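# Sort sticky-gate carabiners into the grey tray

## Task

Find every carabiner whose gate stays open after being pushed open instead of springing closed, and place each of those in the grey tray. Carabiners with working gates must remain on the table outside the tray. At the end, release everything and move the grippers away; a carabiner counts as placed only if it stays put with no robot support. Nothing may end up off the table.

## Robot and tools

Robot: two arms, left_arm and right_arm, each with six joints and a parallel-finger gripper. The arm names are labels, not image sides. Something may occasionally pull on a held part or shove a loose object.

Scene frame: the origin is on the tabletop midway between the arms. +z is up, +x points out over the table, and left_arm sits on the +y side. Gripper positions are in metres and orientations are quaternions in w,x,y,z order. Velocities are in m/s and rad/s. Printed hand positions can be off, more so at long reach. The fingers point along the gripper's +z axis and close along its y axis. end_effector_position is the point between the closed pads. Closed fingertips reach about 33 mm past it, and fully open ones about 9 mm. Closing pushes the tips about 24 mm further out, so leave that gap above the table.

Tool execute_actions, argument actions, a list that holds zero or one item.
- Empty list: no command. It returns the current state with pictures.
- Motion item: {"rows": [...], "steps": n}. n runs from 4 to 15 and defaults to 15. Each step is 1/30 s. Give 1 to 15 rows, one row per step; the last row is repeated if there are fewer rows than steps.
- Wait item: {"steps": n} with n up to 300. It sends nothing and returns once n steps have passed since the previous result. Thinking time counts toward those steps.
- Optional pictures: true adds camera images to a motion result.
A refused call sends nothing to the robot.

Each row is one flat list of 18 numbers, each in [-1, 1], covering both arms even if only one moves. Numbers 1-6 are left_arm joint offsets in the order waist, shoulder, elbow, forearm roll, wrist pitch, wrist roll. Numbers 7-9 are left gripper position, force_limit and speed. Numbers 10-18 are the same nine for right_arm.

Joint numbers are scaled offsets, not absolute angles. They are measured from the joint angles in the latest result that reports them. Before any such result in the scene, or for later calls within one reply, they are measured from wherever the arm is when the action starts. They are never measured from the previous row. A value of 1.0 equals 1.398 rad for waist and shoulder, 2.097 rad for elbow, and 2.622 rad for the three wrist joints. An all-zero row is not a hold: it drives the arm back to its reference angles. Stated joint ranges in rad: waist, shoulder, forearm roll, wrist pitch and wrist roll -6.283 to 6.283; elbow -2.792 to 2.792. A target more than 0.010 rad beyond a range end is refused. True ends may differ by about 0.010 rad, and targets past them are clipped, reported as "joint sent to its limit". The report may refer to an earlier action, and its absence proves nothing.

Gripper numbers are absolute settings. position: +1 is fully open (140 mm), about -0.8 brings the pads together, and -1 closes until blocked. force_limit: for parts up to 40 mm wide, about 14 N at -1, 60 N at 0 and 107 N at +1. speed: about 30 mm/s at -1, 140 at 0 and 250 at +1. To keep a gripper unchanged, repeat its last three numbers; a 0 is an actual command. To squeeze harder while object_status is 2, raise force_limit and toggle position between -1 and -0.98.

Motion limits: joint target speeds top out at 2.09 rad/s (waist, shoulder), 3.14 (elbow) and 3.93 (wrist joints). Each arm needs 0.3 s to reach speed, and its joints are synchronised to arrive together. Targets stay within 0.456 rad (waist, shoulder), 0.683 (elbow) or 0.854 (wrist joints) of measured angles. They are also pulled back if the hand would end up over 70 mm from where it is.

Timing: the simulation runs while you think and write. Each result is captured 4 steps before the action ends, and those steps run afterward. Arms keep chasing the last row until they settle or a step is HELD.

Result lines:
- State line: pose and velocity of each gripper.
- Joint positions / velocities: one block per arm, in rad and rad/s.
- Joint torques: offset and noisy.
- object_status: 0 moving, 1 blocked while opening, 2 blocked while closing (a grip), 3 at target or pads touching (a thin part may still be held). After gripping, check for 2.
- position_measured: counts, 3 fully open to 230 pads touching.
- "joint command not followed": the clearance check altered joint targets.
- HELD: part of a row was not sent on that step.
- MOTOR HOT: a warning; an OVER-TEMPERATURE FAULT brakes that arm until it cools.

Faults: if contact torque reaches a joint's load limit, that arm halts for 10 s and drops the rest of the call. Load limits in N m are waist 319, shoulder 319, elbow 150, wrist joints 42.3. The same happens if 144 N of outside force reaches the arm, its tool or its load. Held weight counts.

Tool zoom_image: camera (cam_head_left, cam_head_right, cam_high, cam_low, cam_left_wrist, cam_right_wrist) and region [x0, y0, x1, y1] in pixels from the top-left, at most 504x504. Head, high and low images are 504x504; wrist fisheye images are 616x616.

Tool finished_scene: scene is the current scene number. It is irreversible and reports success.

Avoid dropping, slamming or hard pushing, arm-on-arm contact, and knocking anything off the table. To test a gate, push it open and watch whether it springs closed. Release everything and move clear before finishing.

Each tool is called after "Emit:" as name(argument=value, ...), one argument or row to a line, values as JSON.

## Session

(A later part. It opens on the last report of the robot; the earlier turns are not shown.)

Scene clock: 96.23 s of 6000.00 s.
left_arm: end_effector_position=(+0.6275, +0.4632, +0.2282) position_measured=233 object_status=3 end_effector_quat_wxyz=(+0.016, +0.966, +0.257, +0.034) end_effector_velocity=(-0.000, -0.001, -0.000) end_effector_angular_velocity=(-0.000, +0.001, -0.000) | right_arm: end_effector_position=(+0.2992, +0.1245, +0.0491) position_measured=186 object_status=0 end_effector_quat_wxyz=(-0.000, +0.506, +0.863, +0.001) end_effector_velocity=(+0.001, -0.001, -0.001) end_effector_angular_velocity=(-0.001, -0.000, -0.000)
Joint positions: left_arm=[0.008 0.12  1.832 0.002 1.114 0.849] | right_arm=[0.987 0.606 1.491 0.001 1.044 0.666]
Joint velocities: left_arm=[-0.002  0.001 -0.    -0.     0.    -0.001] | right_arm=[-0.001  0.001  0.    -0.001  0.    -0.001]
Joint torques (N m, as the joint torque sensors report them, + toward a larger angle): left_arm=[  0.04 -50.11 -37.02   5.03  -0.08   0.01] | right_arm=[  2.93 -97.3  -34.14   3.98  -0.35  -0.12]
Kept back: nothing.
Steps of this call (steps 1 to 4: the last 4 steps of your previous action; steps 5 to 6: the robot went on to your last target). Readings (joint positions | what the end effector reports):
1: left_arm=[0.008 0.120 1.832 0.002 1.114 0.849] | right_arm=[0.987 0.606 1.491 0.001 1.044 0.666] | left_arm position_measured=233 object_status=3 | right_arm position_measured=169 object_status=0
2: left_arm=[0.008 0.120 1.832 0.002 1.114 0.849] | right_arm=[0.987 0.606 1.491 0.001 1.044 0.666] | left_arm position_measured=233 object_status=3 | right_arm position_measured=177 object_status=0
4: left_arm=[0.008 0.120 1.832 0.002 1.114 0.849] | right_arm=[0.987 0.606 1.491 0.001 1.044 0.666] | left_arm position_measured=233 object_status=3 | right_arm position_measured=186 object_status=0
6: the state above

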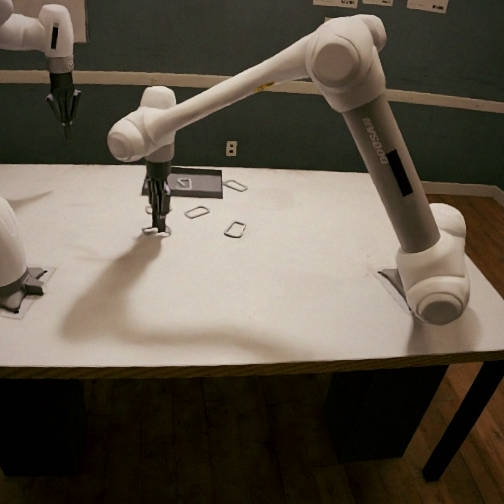

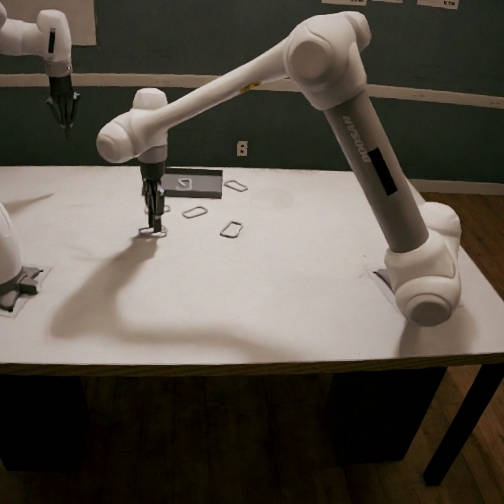

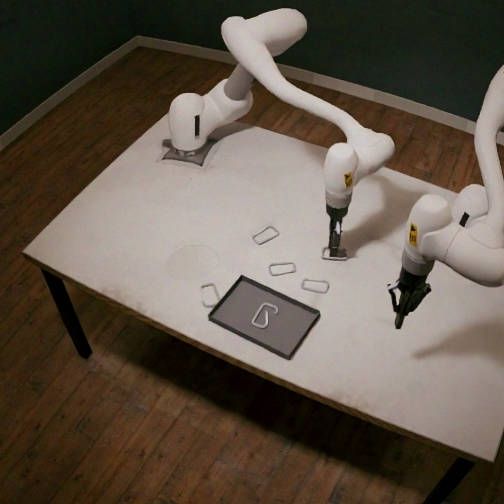

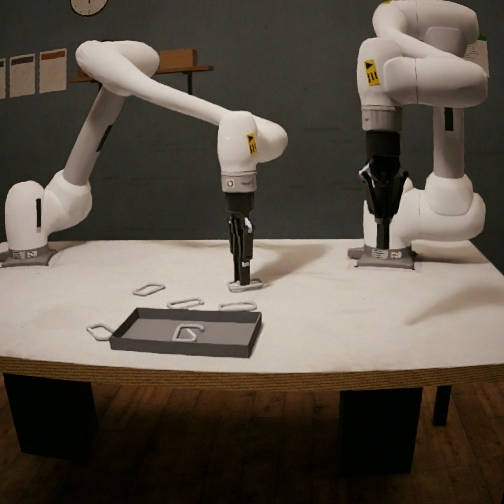

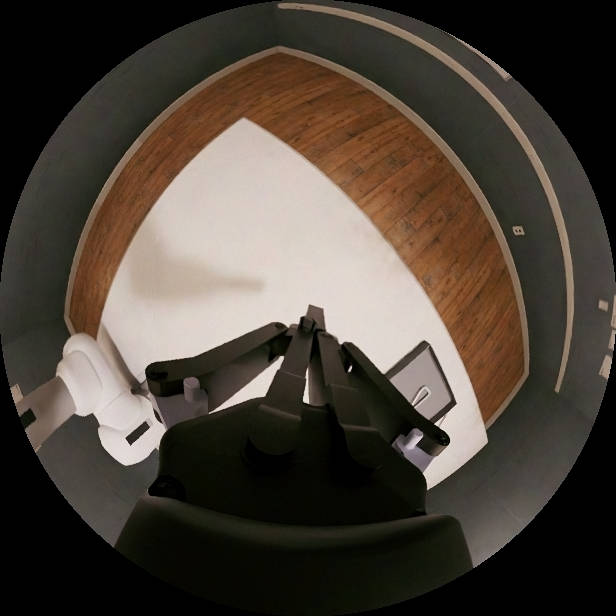

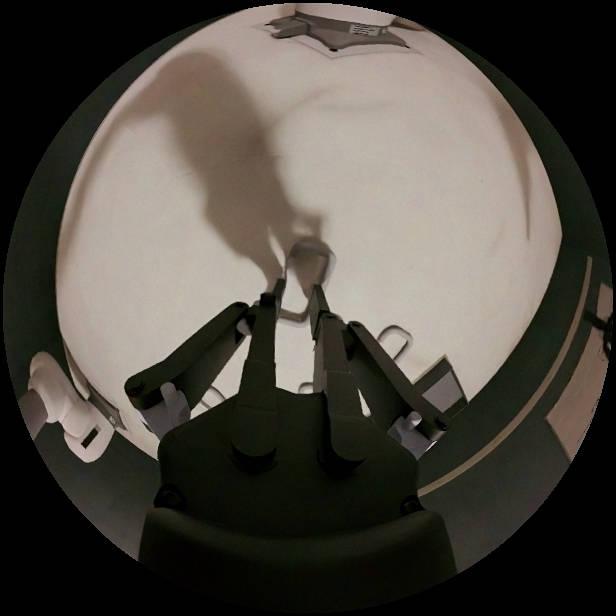

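Emit:
execute_actions(
  actions=[
    {"rows":[[0,0,0,0,0,0,-1,0,0,0,0.004,0.002,0,-0.004,0,-0.45,-0.2,0],[0,0,0,0,0,0,-1,0,0,0,0.004,0.002,0,-0.004,0,-0.45,-0.2,0],[0,0,0,0,0,0,-1,0,0,0,0.004,0.002,0,-0.004,0,-0.45,-0.2,0],[0,0,0,0,0,0,-1,0,0,0,0.004,0.002,0,-0.004,0,-0.45,-0.2,0],[0,0,0,0,0,0,-1,0,0,0,0.005,0.0025,0,-0.005,0,-0.1,-0.2,-0.5],[0,0,0,0,0,0,-1,0,0,0,0.0055,0.0028,0,-0.0055,0,-0.1,-0.2,-0.5]],"steps":15},
  ],
)

Emit:
execute_actions(
  actions=[
    {"steps":8},
  ],
  pictures=true,
)

Emit:
zoom_image(
  camera="cam_right_wrist",
  region=[200,200,400,400],
)

Emit:
zoom_image(
  camera="cam_head_left",
  region=[120,190,200,260],
)

Scene clock: 96.90 s of 6000.00 s.
left_arm: end_effector_position=(+0.6275, +0.4632, +0.2282) position_measured=233 object_status=3 end_effector_quat_wxyz=(+0.016, +0.966, +0.257, +0.034) end_effector_velocity=(+0.000, +0.001, +0.001) end_effector_angular_velocity=(+0.000, -0.001, +0.002) | right_arm: end_effector_position=(+0.2994, +0.1248, +0.0401) position_measured=161 object_status=0 end_effector_quat_wxyz=(-0.000, +0.506, +0.863, +0.001) end_effector_velocity=(+0.000, +0.001, -0.003) end_effector_angular_velocity=(+0.002, -0.001, +0.001)
Joint positions: left_arm=[0.008 0.12  1.832 0.002 1.114 0.849] | right_arm=[0.987 0.613 1.496 0.001 1.03  0.666]
Joint velocities: left_arm=[ 0.002 -0.001 -0.     0.001  0.     0.   ] | right_arm=[ 0.     0.002  0.001 -0.    -0.006 -0.   ]
Joint torques (N m, as the joint torque sensors report them, + toward a larger angle): left_arm=[ -0.1  -49.81 -37.32   4.96  -0.06   0.01] | right_arm=[  2.7  -97.34 -34.69   3.92  -0.56  -0.17]
Steps of this call (steps 1 to 9: the robot went on to your last target; steps 10 to 20: the first 11 steps of this action). Readings (joint positions | what the end effector reports):
10: left_arm=[0.008 0.120 1.832 0.002 1.114 0.849] | right_arm=[0.987 0.606 1.491 0.001 1.044 0.666] | left_arm position_measured=233 object_status=3 | right_arm position_measured=186 object_status=3
11: left_arm=[0.008 0.120 1.832 0.002 1.114 0.849] | right_arm=[0.987 0.607 1.492 0.001 1.041 0.666] | left_arm position_measured=233 object_status=3 | right_arm position_measured=186 object_status=3
13: left_arm=[0.008 0.120 1.832 0.002 1.114 0.849] | right_arm=[0.987 0.610 1.494 0.001 1.036 0.666] | left_arm position_measured=233 object_status=3 | right_arm position_measured=186 object_status=3
17: left_arm=[0.008 0.120 1.832 0.002 1.114 0.849] | right_arm=[0.987 0.613 1.496 0.001 1.031 0.666] | left_arm position_measured=233 object_status=3 | right_arm position_measured=175 object_status=0
20: the state above

Scene clock: 97.17 s of 6000.00 s.
left_arm: end_effector_position=(+0.6275, +0.4632, +0.2282) position_measured=233 object_status=3 end_effector_quat_wxyz=(+0.016, +0.966, +0.257, +0.034) end_effector_velocity=(-0.000, -0.001, +0.001) end_effector_angular_velocity=(-0.001, -0.001, -0.000) | right_arm: end_effector_position=(+0.2994, +0.1248, +0.0398) position_measured=141 object_status=0 end_effector_quat_wxyz=(-0.000, +0.506, +0.863, +0.001) end_effector_velocity=(+0.000, -0.000, +0.001) end_effector_angular_velocity=(+0.001, -0.000, -0.001)
Joint positions: left_arm=[0.008 0.12  1.832 0.002 1.114 0.849] | right_arm=[0.987 0.613 1.497 0.001 1.029 0.666]
Joint velocities: left_arm=[-0.    -0.001  0.    -0.001 -0.     0.001] | right_arm=[-0.    -0.001  0.001  0.    -0.     0.001]
Joint torques (N m, as the joint torque sensors report them, + toward a larger angle): left_arm=[ -0.14 -49.49 -37.14   4.9   -0.09   0.  ] | right_arm=[  3.74 -97.37 -34.85   3.98  -0.31  -0.39]
Kept back: nothing.
Steps of this call (steps 1 to 4: the last 4 steps of your previous action; steps 5 to 8: the robot went on to your last target). Readings (joint positions | what the end effector reports):
1: left_arm=[0.008 0.120 1.832 0.002 1.114 0.849] | right_arm=[0.987 0.613 1.497 0.001 1.030 0.666] | left_arm position_measured=233 object_status=3 | right_arm position_measured=157 object_status=0
2: left_arm=[0.008 0.120 1.832 0.002 1.114 0.849] | right_arm=[0.987 0.613 1.497 0.001 1.030 0.666] | left_arm position_measured=233 object_status=3 | right_arm position_measured=152 object_status=0
4: left_arm=[0.008 0.120 1.832 0.002 1.114 0.849] | right_arm=[0.987 0.613 1.497 0.001 1.029 0.666] | left_arm position_measured=233 object_status=3 | right_arm position_measured=143 object_status=0
8: the state above

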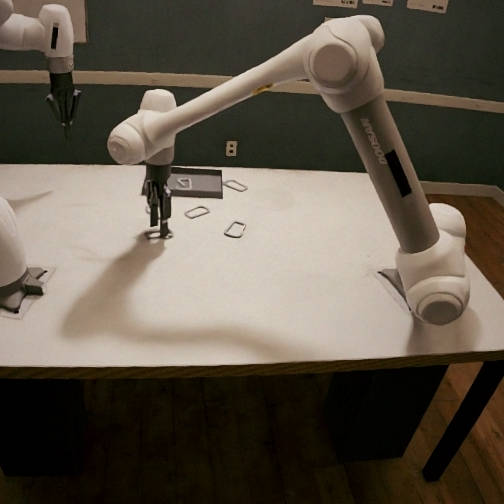

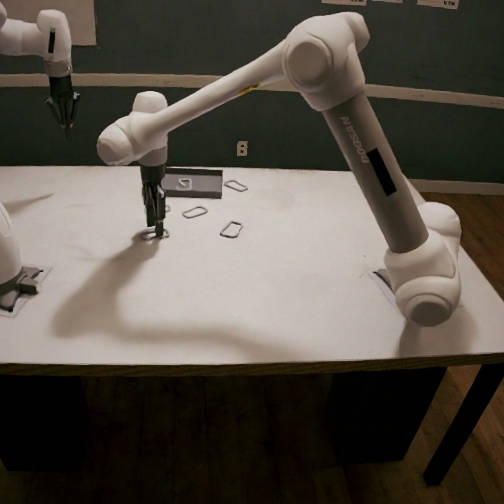

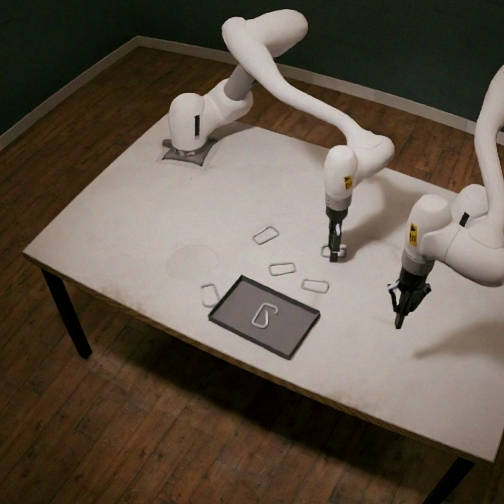

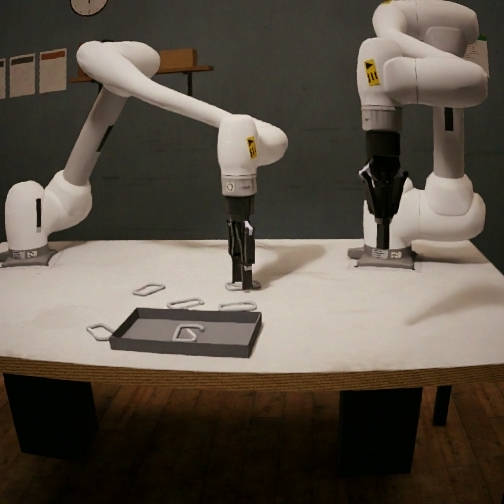

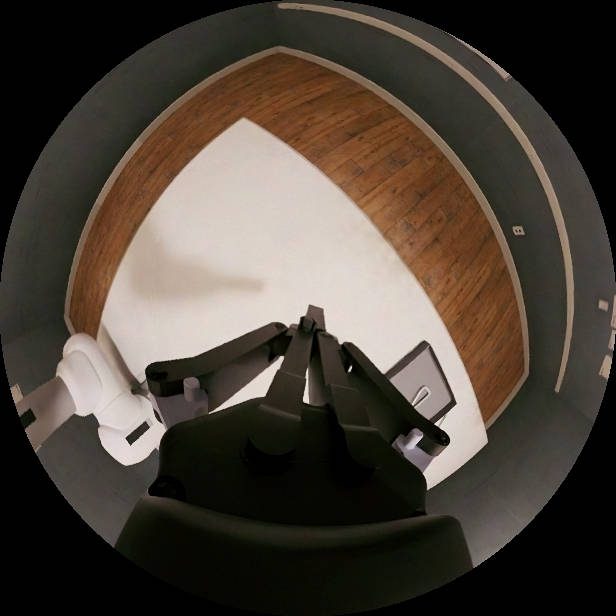

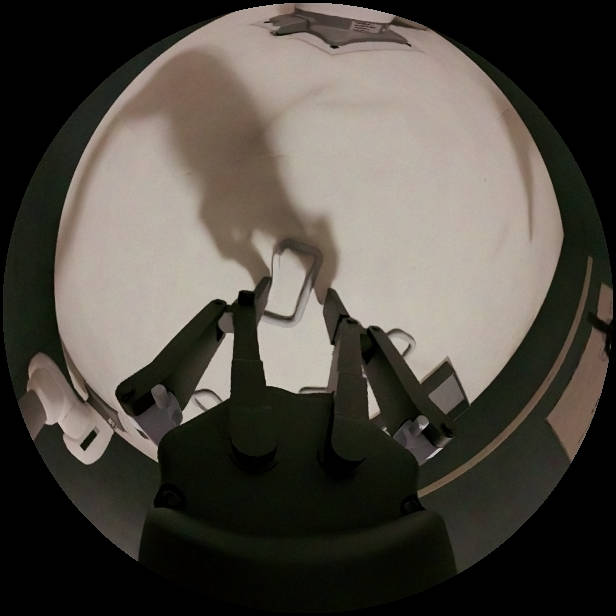

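Region (200, 200, 400, 400) of cam_right_wrist's 616x616 image, scaled by 2.520, with more detail than that image has.

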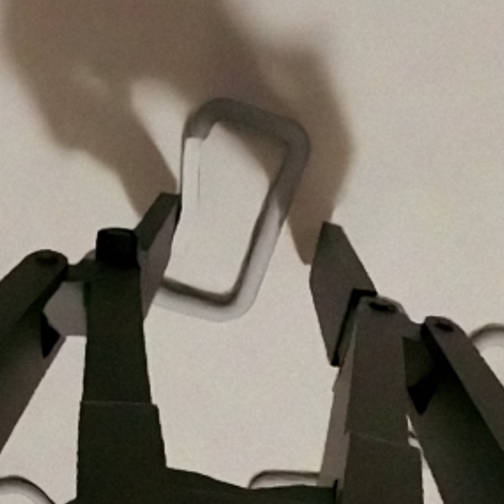

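Region (120, 190, 200, 260) of cam_head_left's 504x504 image, scaled by 6.300, with more detail than that image has; it fills the top 441 rows of this view, and the rest is white.

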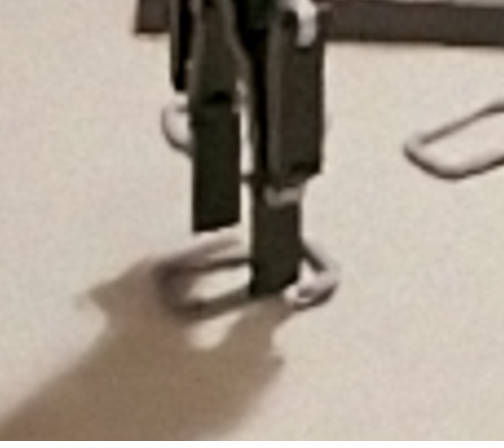

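Emit:
execute_actions(
  actions=[
    {"rows":[[0,0,0,0,0,0,-1,0,0,0,-0.006,-0.003,0,0.006,0,-0.1,-0.2,0],[0,0,0,0,0,0,-1,0,0,0,-0.006,-0.003,0,0.006,0,-0.1,-0.2,0],[0,0,0,0,0,0,-1,0,0,0,-0.006,-0.003,0,0.006,0,-0.1,-0.2,0],[0,0,0,0,0,0,-1,0,0,0,-0.006,-0.003,0,0.006,0,-0.45,-0.2,0]],"steps":15},
  ],
)

Emit:
execute_actions(
  actions=[
    {"rows":[[0,0,0,0,0,0,-1,0,0,0,0.0055,0.0028,0,-0.0055,0,-0.45,-0.2,0]],"steps":15},
  ],
  pictures=true,
)

Emit:
zoom_image(
  camera="cam_right_wrist",
  region=[200,200,400,400],
)

Emit:
zoom_image(
  camera="cam_head_left",
  region=[120,190,200,260],
)

Scene clock: 97.97 s of 6000.00 s.
left_arm: end_effector_position=(+0.6275, +0.4632, +0.2282) position_measured=233 object_status=3 end_effector_quat_wxyz=(+0.016, +0.966, +0.257, +0.034) end_effector_velocity=(+0.000, -0.000, -0.000) end_effector_angular_velocity=(+0.000, +0.001, -0.001) | right_arm: end_effector_position=(+0.2993, +0.1244, +0.0497) position_measured=186 object_status=0 end_effector_quat_wxyz=(-0.000, +0.506, +0.863, +0.000) end_effector_velocity=(+0.000, +0.000, +0.002) end_effector_angular_velocity=(+0.001, -0.000, +0.001)
Joint positions: left_arm=[0.008 0.12  1.832 0.002 1.114 0.849] | right_arm=[0.987 0.605 1.49  0.001 1.045 0.666]
Joint velocities: left_arm=[-0.     0.001 -0.     0.     0.     0.   ] | right_arm=[-0.    -0.002 -0.001  0.     0.002 -0.001]
Joint torques (N m, as the joint torque sensors report them, + toward a larger angle): left_arm=[  0.25 -49.72 -36.99   4.9   -0.12  -0.01] | right_arm=[  2.68 -98.19 -34.19   3.64  -0.13  -0.34]
Steps of this call (steps 1 to 13: the robot went on to your last target; steps 14 to 24: the first 11 steps of this action). Readings (joint positions | what the end effector reports):
14: left_arm=[0.008 0.120 1.832 0.002 1.114 0.849] | right_arm=[0.987 0.613 1.497 0.001 1.029 0.666] | left_arm position_measured=233 object_status=3 | right_arm position_measured=141 object_status=3
15: left_arm=[0.008 0.120 1.832 0.002 1.114 0.849] | right_arm=[0.987 0.612 1.496 0.001 1.033 0.666] | left_arm position_measured=233 object_status=3 | right_arm position_measured=141 object_status=3
17: left_arm=[0.008 0.120 1.832 0.002 1.114 0.849] | right_arm=[0.987 0.608 1.492 0.001 1.040 0.666] | left_arm position_measured=233 object_status=3 | right_arm position_measured=141 object_status=0
21: left_arm=[0.008 0.120 1.832 0.002 1.114 0.849] | right_arm=[0.987 0.606 1.491 0.001 1.044 0.666] | left_arm position_measured=233 object_status=3 | right_arm position_measured=167 object_status=0
24: the state above

Scene clock: 98.47 s of 6000.00 s.
left_arm: end_effector_position=(+0.6275, +0.4632, +0.2282) position_measured=233 object_status=3 end_effector_quat_wxyz=(+0.016, +0.966, +0.257, +0.034) end_effector_velocity=(+0.000, +0.001, -0.001) end_effector_angular_velocity=(-0.001, +0.002, +0.001) | right_arm: end_effector_position=(+0.2994, +0.1248, +0.0410) position_measured=186 object_status=3 end_effector_quat_wxyz=(-0.000, +0.506, +0.863, +0.001) end_effector_velocity=(-0.000, -0.001, -0.002) end_effector_angular_velocity=(-0.001, +0.000, -0.000)
Joint positions: left_arm=[0.008 0.12  1.832 0.002 1.114 0.849] | right_arm=[0.987 0.612 1.496 0.001 1.031 0.666]
Joint velocities: left_arm=[ 0.001  0.002  0.    -0.001 -0.     0.001] | right_arm=[ 0.     0.001  0.002 -0.    -0.002  0.   ]
Joint torques (N m, as the joint torque sensors report them, + toward a larger angle): left_arm=[  0.18 -49.39 -36.94   4.93   0.     0.03] | right_arm=[  1.48 -74.27 -24.67   3.64  -1.68  -0.24]
Steps of this call (steps 1 to 4: the last 4 steps of your previous action; steps 5 to 15: the first 11 steps of this action, its rows measured from where the robot was after step 4). Readings (joint positions | what the end effector reports):
4: left_arm=[0.008 0.120 1.832 0.002 1.114 0.849] | right_arm=[0.987 0.605 1.490 0.001 1.045 0.666] | left_arm position_measured=233 object_status=3 | right_arm position_measured=186 object_status=0
5: left_arm=[0.008 0.120 1.832 0.002 1.114 0.849] | right_arm=[0.987 0.605 1.490 0.001 1.045 0.666] | left_arm position_measured=233 object_status=3 | right_arm position_measured=186 object_status=0
6: left_arm=[0.008 0.120 1.832 0.002 1.114 0.849] | right_arm=[0.987 0.606 1.491 0.001 1.042 0.666] | left_arm position_measured=233 object_status=3 | right_arm position_measured=186 object_status=3
8: left_arm=[0.008 0.120 1.832 0.002 1.114 0.849] | right_arm=[0.987 0.610 1.495 0.001 1.035 0.666] | left_arm position_measured=233 object_status=3 | right_arm position_measured=186 object_status=3
12: left_arm=[0.008 0.120 1.832 0.002 1.114 0.849] | right_arm=[0.987 0.612 1.496 0.001 1.031 0.666] | left_arm position_measured=233 object_status=3 | right_arm position_measured=186 object_status=3
15: the state above

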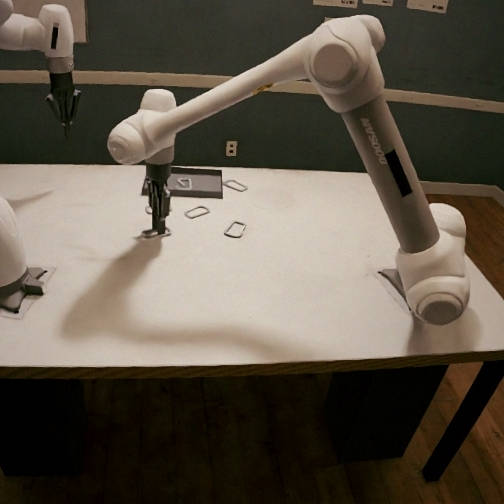

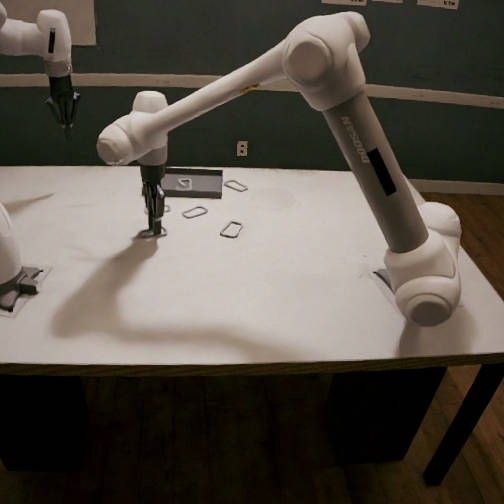

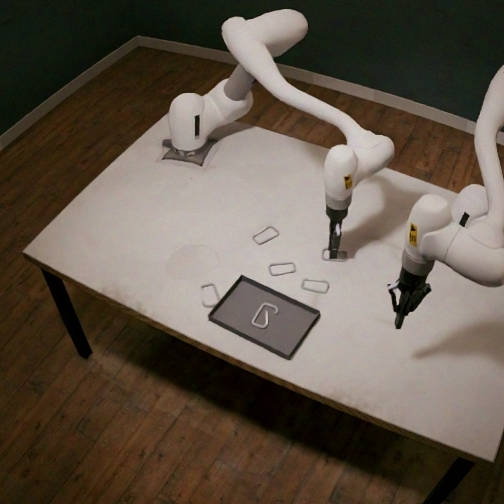

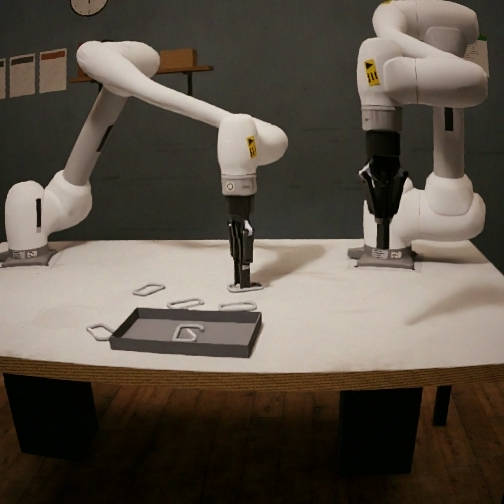

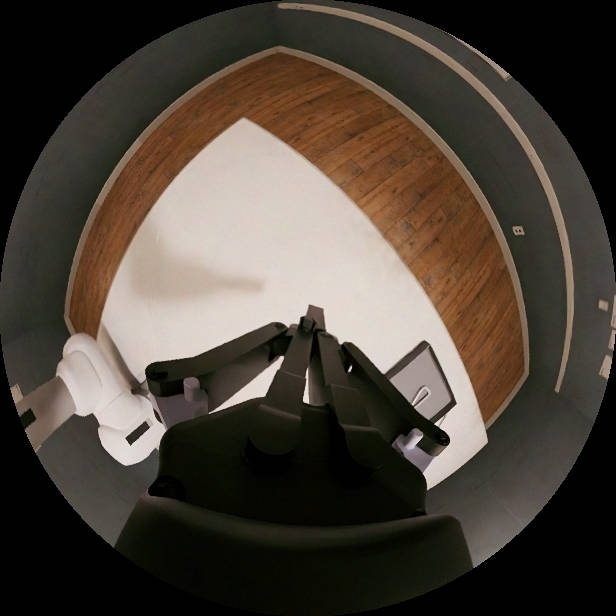

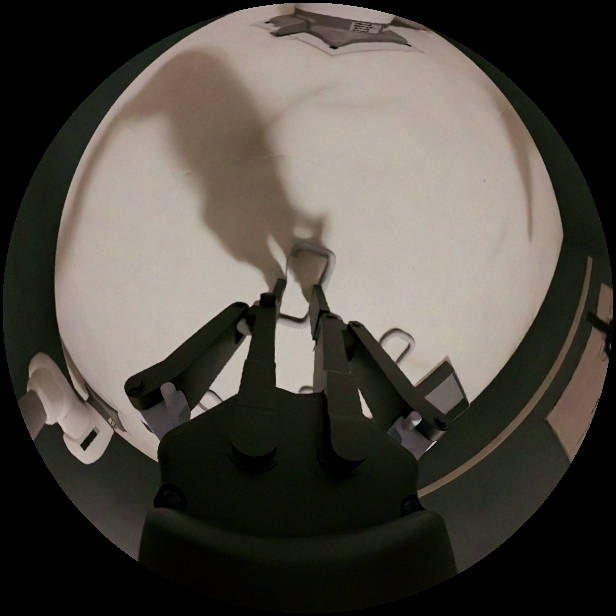

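Region (200, 200, 400, 400) of cam_right_wrist's 616x616 image, scaled by 2.520, with more detail than that image has.

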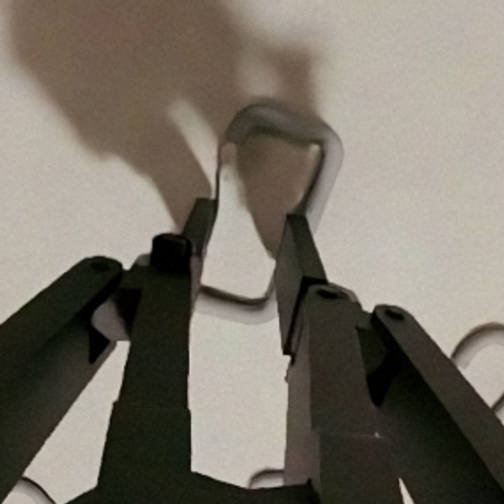

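Region (120, 190, 200, 260) of cam_head_left's 504x504 image, scaled by 6.300, with more detail than that image has; it fills the top 441 rows of this view, and the rest is white.

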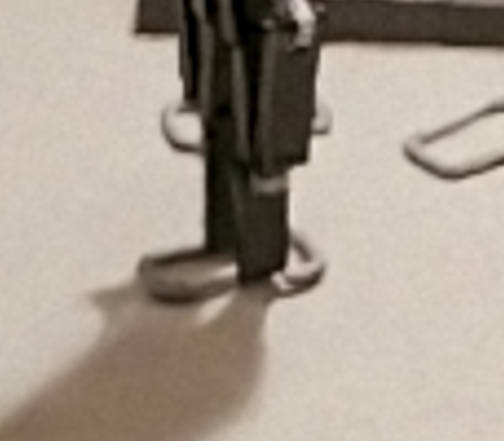

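Emit:
execute_actions(
  actions=[
    {"rows":[[0,0,0,0,0,0,-1,0,0,0,-0.002,-0.001,0,0.002,0,-0.45,-0.2,0],[0,0,0,0,0,0,-1,0,0,0,-0.003,-0.0015,0,0.003,0,-0.64,-0.2,-0.3]],"steps":15},
  ],
  pictures=true,
)

Emit:
zoom_image(
  camera="cam_right_wrist",
  region=[200,200,400,400],
)

Emit:
zoom_image(
  camera="cam_head_left",
  region=[120,190,200,260],
)

Scene clock: 99.07 s of 6000.00 s.
left_arm: end_effector_position=(+0.6275, +0.4632, +0.2282) position_measured=233 object_status=3 end_effector_quat_wxyz=(+0.016, +0.966, +0.257, +0.034) end_effector_velocity=(-0.000, -0.000, -0.000) end_effector_angular_velocity=(+0.000, +0.000, -0.001) | right_arm: end_effector_position=(+0.2993, +0.1246, +0.0458) position_measured=210 object_status=0 end_effector_quat_wxyz=(-0.000, +0.506, +0.863, +0.001) end_effector_velocity=(+0.001, +0.000, +0.004) end_effector_angular_velocity=(+0.003, -0.002, +0.001)
Joint positions: left_arm=[0.008 0.12  1.832 0.002 1.114 0.849] | right_arm=[0.987 0.608 1.493 0.001 1.039 0.666]
Joint velocities: left_arm=[-0.001  0.     0.     0.     0.    -0.   ] | right_arm=[-0.    -0.005 -0.    -0.001  0.002 -0.001]
Joint torques (N m, as the joint torque sensors report them, + toward a larger angle): left_arm=[ -0.65 -50.17 -37.32   4.93  -0.03   0.03] | right_arm=[  2.2  -95.9  -34.48   3.83   0.02  -0.34]
Steps of this call (steps 1 to 4: the last 4 steps of your previous action; steps 5 to 7: the robot went on to your last target; steps 8 to 18: the first 11 steps of this action). Readings (joint positions | what the end effector reports):
8: left_arm=[0.008 0.120 1.832 0.002 1.114 0.849] | right_arm=[0.987 0.613 1.496 0.001 1.031 0.666] | left_arm position_measured=233 object_status=3 | right_arm position_measured=186 object_status=3
9: left_arm=[0.008 0.120 1.832 0.002 1.114 0.849] | right_arm=[0.987 0.612 1.496 0.001 1.031 0.666] | left_arm position_measured=233 object_status=3 | right_arm position_measured=186 object_status=0
11: left_arm=[0.008 0.120 1.832 0.002 1.114 0.849] | right_arm=[0.987 0.611 1.495 0.001 1.036 0.666] | left_arm position_measured=233 object_status=3 | right_arm position_measured=194 object_status=0
15: left_arm=[0.008 0.120 1.832 0.002 1.114 0.849] | right_arm=[0.987 0.609 1.493 0.001 1.038 0.666] | left_arm position_measured=233 object_status=3 | right_arm position_measured=210 object_status=0
18: the state above

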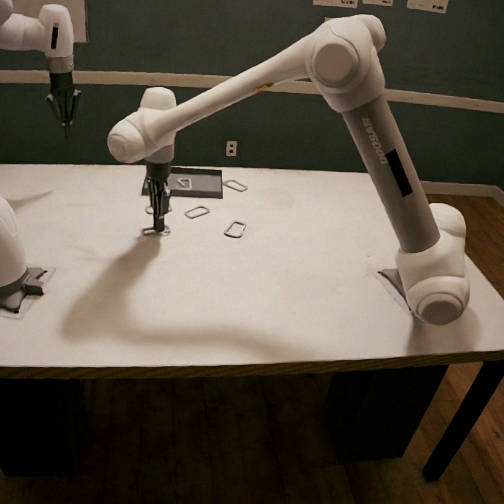

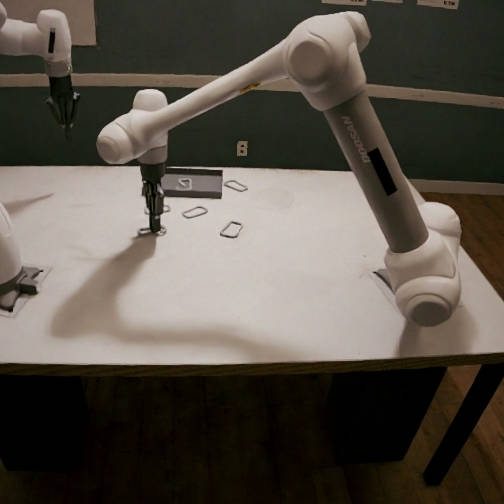

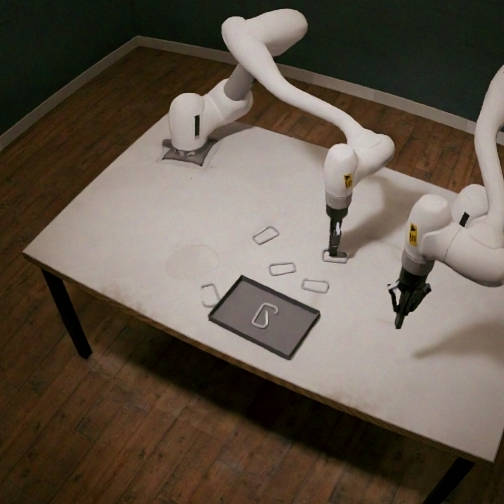

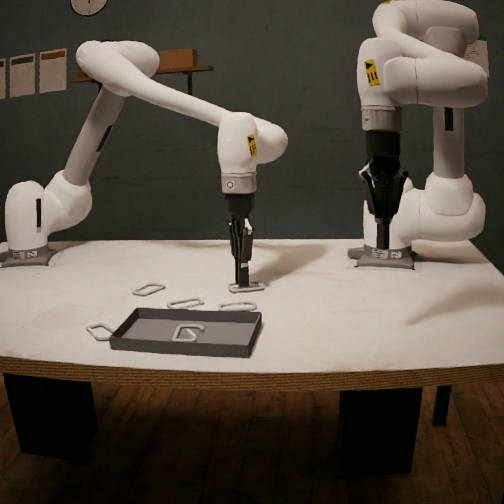

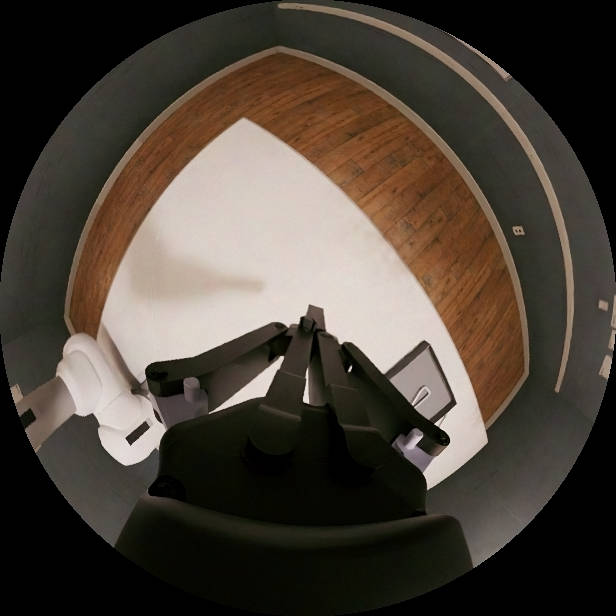

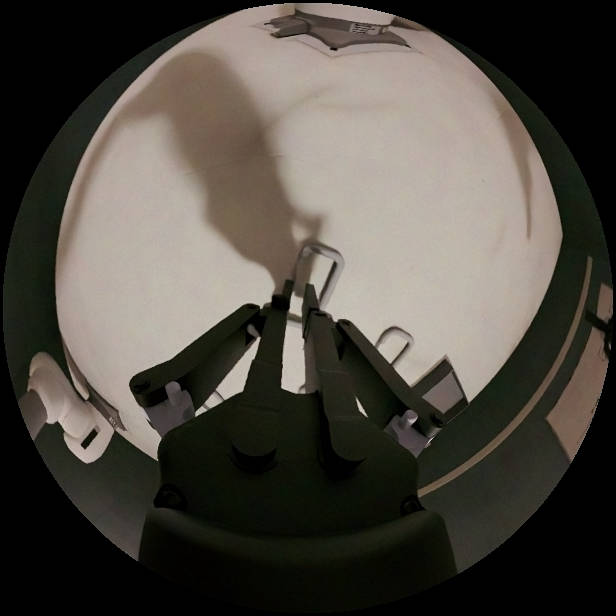

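Region (200, 200, 400, 400) of cam_right_wrist's 616x616 image, scaled by 2.520, with more detail than that image has.

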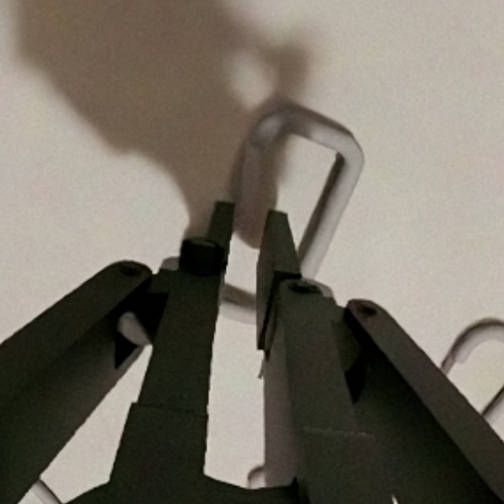

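Region (120, 190, 200, 260) of cam_head_left's 504x504 image, scaled by 6.300, with more detail than that image has; it fills the top 441 rows of this view, and the rest is white.

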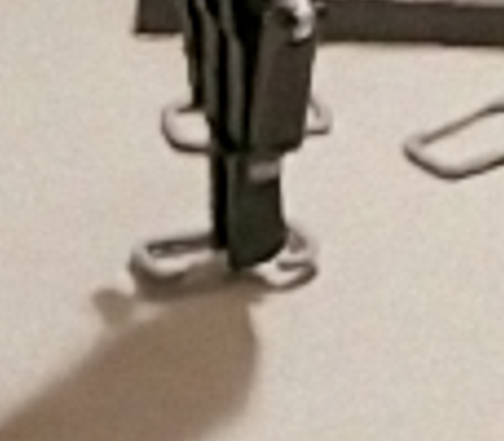

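Emit:
execute_actions(
  actions=[
    {"rows":[[0,0,0,0,0,0,-1,0,0,0,0.0022,0.0011,0,-0.0022,0,-0.64,-0.2,-0.3],[0,0,0,0,0,0,-1,0,0,0,0.0022,0.0011,0,-0.0022,0,-0.64,-0.2,-0.3],[0,0,0,0,0,0,-1,0,0,0,0.0022,0.0011,0,-0.0022,0,-0.64,-0.2,-0.3],[0,0,0,0,0,0,-1,0,0,0,0.0022,0.0011,0,-0.0022,0,-0.64,-0.2,-0.3],[0,0,0,0,0,0,-1,0,0,0,0.0022,0.0011,0,-0.0022,0,-0.64,-0.2,-0.3],[0,0,0,0,0,0,-1,0,0,0,0.0022,0.0011,0,-0.0022,0,-0.2,-0.2,-0.5],[0,0,0,0,0,0,-1,0,0,0,0.0026,0.0013,0,-0.0026,0,-0.2,-0.2,-0.5],[0,0,0,0,0,0,-1,0,0,0,0.003,0.0015,0,-0.003,0,-0.2,-0.2,-0.5],[0,0,0,0,0,0,-1,0,0,0,0.0034,0.0017,0,-0.0034,0,-0.2,-0.2,-0.5],[0,0,0,0,0,0,-1,0,0,0,0.0038,0.0019,0,-0.0038,0,-0.2,-0.2,-0.5],[0,0,0,0,0,0,-1,0,0,0,0.0042,0.0021,0,-0.0042,0,-0.2,-0.2,-0.5],[0,0,0,0,0,0,-1,0,0,0,0.0046,0.0023,0,-0.0046,0,-0.2,-0.2,-0.5],[0,0,0,0,0,0,-1,0,0,0,0.005,0.0025,0,-0.005,0,-0.2,-0.2,-0.5],[0,0,0,0,0,0,-1,0,0,0,0.0054,0.0027,0,-0.0054,0,-0.2,-0.2,-0.5],[0,0,0,0,0,0,-1,0,0,0,0.0056,0.0028,0,-0.0056,0,-0.2,-0.2,-0.5]],"steps":15},
  ],
)

Emit:
execute_actions(
  actions=[
    {"steps":14},
  ],
  pictures=true,
)

Emit:
zoom_image(
  camera="cam_right_wrist",
  region=[200,200,400,400],
)

Emit:
zoom_image(
  camera="cam_head_left",
  region=[120,190,200,260],
)

Scene clock: 99.87 s of 6000.00 s.
left_arm: end_effector_position=(+0.6275, +0.4632, +0.2282) position_measured=233 object_status=3 end_effector_quat_wxyz=(+0.016, +0.966, +0.257, +0.034) end_effector_velocity=(+0.000, +0.001, -0.001) end_effector_angular_velocity=(+0.001, +0.001, +0.001) | right_arm: end_effector_position=(+0.2994, +0.1248, +0.0407) position_measured=190 object_status=0 end_effector_quat_wxyz=(-0.000, +0.506, +0.863, +0.001) end_effector_velocity=(+0.002, +0.003, -0.012) end_effector_angular_velocity=(+0.009, -0.004, +0.000)
Joint positions: left_arm=[0.008 0.12  1.832 0.002 1.114 0.849] | right_arm=[0.987 0.613 1.496 0.001 1.03  0.666]
Joint velocities: left_arm=[ 0.001  0.001  0.     0.001 -0.    -0.   ] | right_arm=[-0.     0.011  0.006 -0.001 -0.027 -0.   ]
Joint torques (N m, as the joint torque sensors report them, + toward a larger angle): left_arm=[ -0.01 -49.66 -37.19   4.95  -0.06   0.07] | right_arm=[  3.67 -94.57 -33.12   4.23  -0.13  -0.19]
Steps of this call (steps 1 to 4: the last 4 steps of your previous action; steps 5 to 13: the robot went on to your last target; steps 14 to 24: the first 11 steps of this action). Readings (joint positions | what the end effector reports):
14: left_arm=[0.008 0.120 1.832 0.002 1.114 0.849] | right_arm=[0.987 0.608 1.493 0.001 1.039 0.666] | left_arm position_measured=233 object_status=3 | right_arm position_measured=210 object_status=3
15: left_arm=[0.008 0.120 1.832 0.002 1.114 0.849] | right_arm=[0.987 0.609 1.493 0.001 1.038 0.666] | left_arm position_measured=233 object_status=3 | right_arm position_measured=210 object_status=3
17: left_arm=[0.008 0.120 1.832 0.002 1.114 0.849] | right_arm=[0.987 0.610 1.494 0.001 1.035 0.666] | left_arm position_measured=233 object_status=3 | right_arm position_measured=210 object_status=3
21: left_arm=[0.008 0.120 1.832 0.002 1.114 0.849] | right_arm=[0.987 0.611 1.495 0.001 1.033 0.666] | left_arm position_measured=233 object_status=3 | right_arm position_measured=203 object_status=0
24: the state above

Scene clock: 110.07 s of 6000.00 s.
left_arm: end_effector_position=(+0.6275, +0.4632, +0.2282) position_measured=233 object_status=3 end_effector_quat_wxyz=(+0.016, +0.966, +0.257, +0.034) end_effector_velocity=(-0.000, -0.001, +0.000) end_effector_angular_velocity=(-0.000, -0.001, -0.002) | right_arm: end_effector_position=(+0.3000, +0.1262, +0.0403) position_measured=154 object_status=3 end_effector_quat_wxyz=(-0.001, +0.506, +0.863, +0.003) end_effector_velocity=(+0.001, +0.001, +0.001) end_effector_angular_velocity=(+0.002, -0.001, +0.000)
Joint positions: left_arm=[0.008 0.12  1.832 0.002 1.114 0.849] | right_arm=[0.987 0.613 1.496 0.001 1.026 0.666]
Joint velocities: left_arm=[-0.001 -0.001  0.    -0.    -0.     0.001] | right_arm=[-0.    -0.001 -0.001 -0.    -0.    -0.   ]
Joint torques (N m, as the joint torque sensors report them, + toward a larger angle): left_arm=[ -0.55 -49.16 -37.38   4.89   0.01   0.  ] | right_arm=[  3.64 -95.69 -34.48   3.7   -0.14  -0.27]
FORCE FAULT: contact force on the right arm reached its limit, and that arm stopped for 10 seconds. The contact can be on any part of that arm, not only on its tool. That arm's remaining commands of this call were not run. That arm holds still and accepts commands again. Move the arm away from the contact; if what it grips holds it there, let go first. Pushing or pulling that hard again can fault the arm again.
Kept back: nothing.
The stop of the right arm began at step 6 of this call (marked STOPPED below). From that step on that arm followed nothing that you had sent. Nothing is kept back now, and the robot has no last target.
Steps of this call (steps 1 to 4: the last 4 steps of your previous action; steps 5 to 14: the robot went on to your last target; steps 15 to 306: the stop continued). Readings (joint positions | what the end effector reports):
1: left_arm=[0.008 0.120 1.832 0.002 1.114 0.849] | right_arm=[0.987 0.613 1.496 0.001 1.029 0.666] | left_arm position_measured=233 object_status=3 | right_arm position_measured=185 object_status=0
2: left_arm=[0.008 0.120 1.832 0.002 1.114 0.849] | right_arm=[0.987 0.613 1.496 0.001 1.028 0.666] | left_arm position_measured=233 object_status=3 | right_arm position_measured=180 object_status=0
4: left_arm=[0.008 0.120 1.832 0.002 1.114 0.849] | right_arm=[0.987 0.614 1.497 0.001 1.027 0.666] | left_arm position_measured=233 object_status=3 | right_arm position_measured=177 object_status=0
6: left_arm=[0.008 0.120 1.832 0.002 1.114 0.849] | right_arm=[0.987 0.613 1.496 0.001 1.026 0.666] | left_arm position_measured=233 object_status=3 | right_arm position_measured=177 object_status=0 STOPPED (the right arm)
8: left_arm=[0.008 0.120 1.832 0.002 1.114 0.849] | right_arm=[0.987 0.613 1.496 0.001 1.026 0.666] | left_arm position_measured=233 object_status=3 | right_arm position_measured=159 object_status=0
306: the state above

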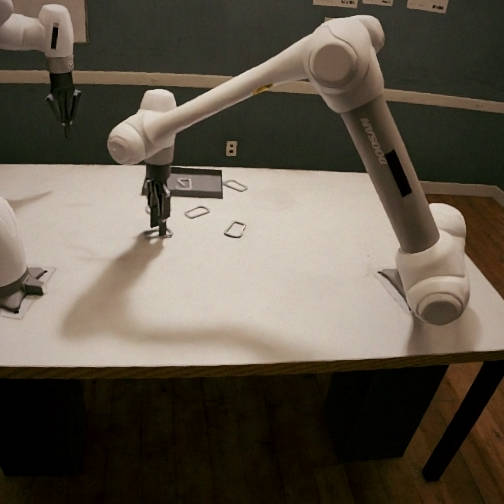

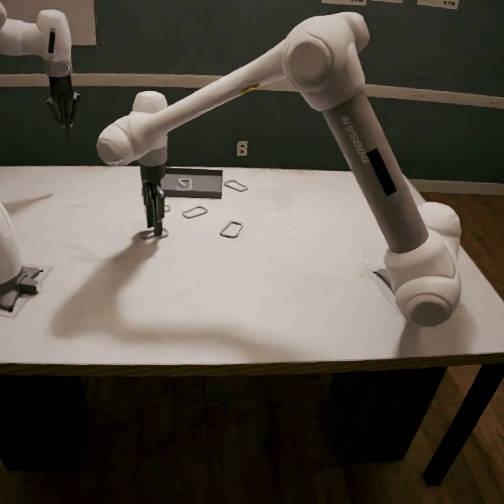

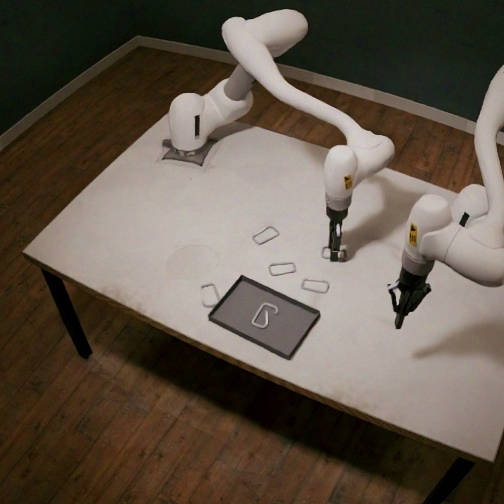

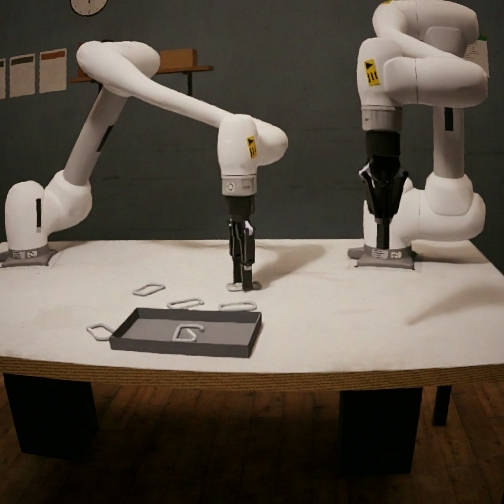

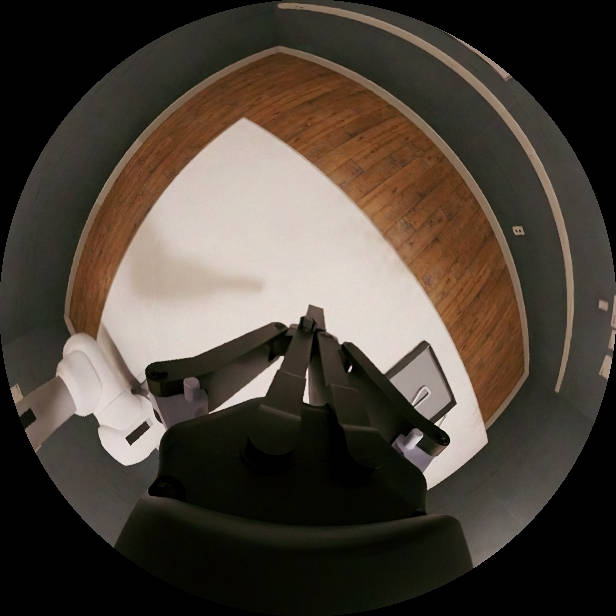

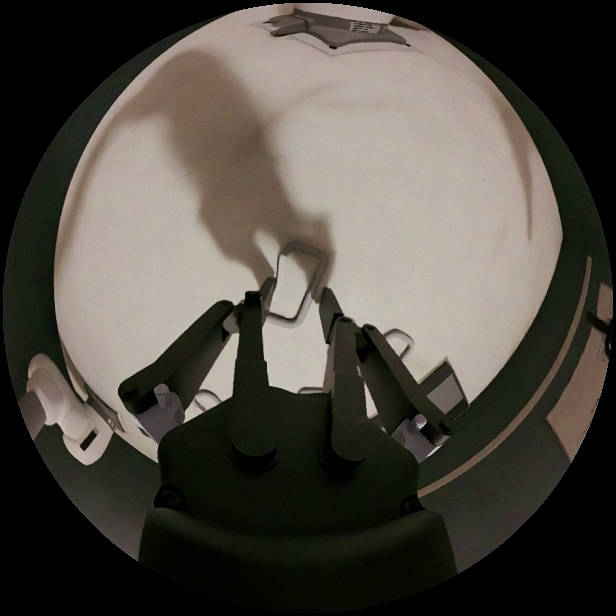

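Region (200, 200, 400, 400) of cam_right_wrist's 616x616 image, scaled by 2.520, with more detail than that image has.

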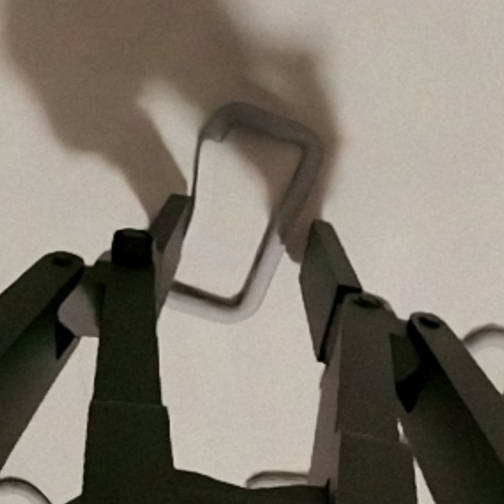

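Region (120, 190, 200, 260) of cam_head_left's 504x504 image, scaled by 6.300, with more detail than that image has; it fills the top 441 rows of this view, and the rest is white.

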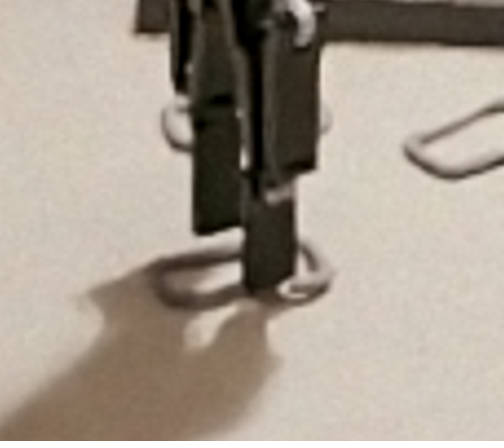

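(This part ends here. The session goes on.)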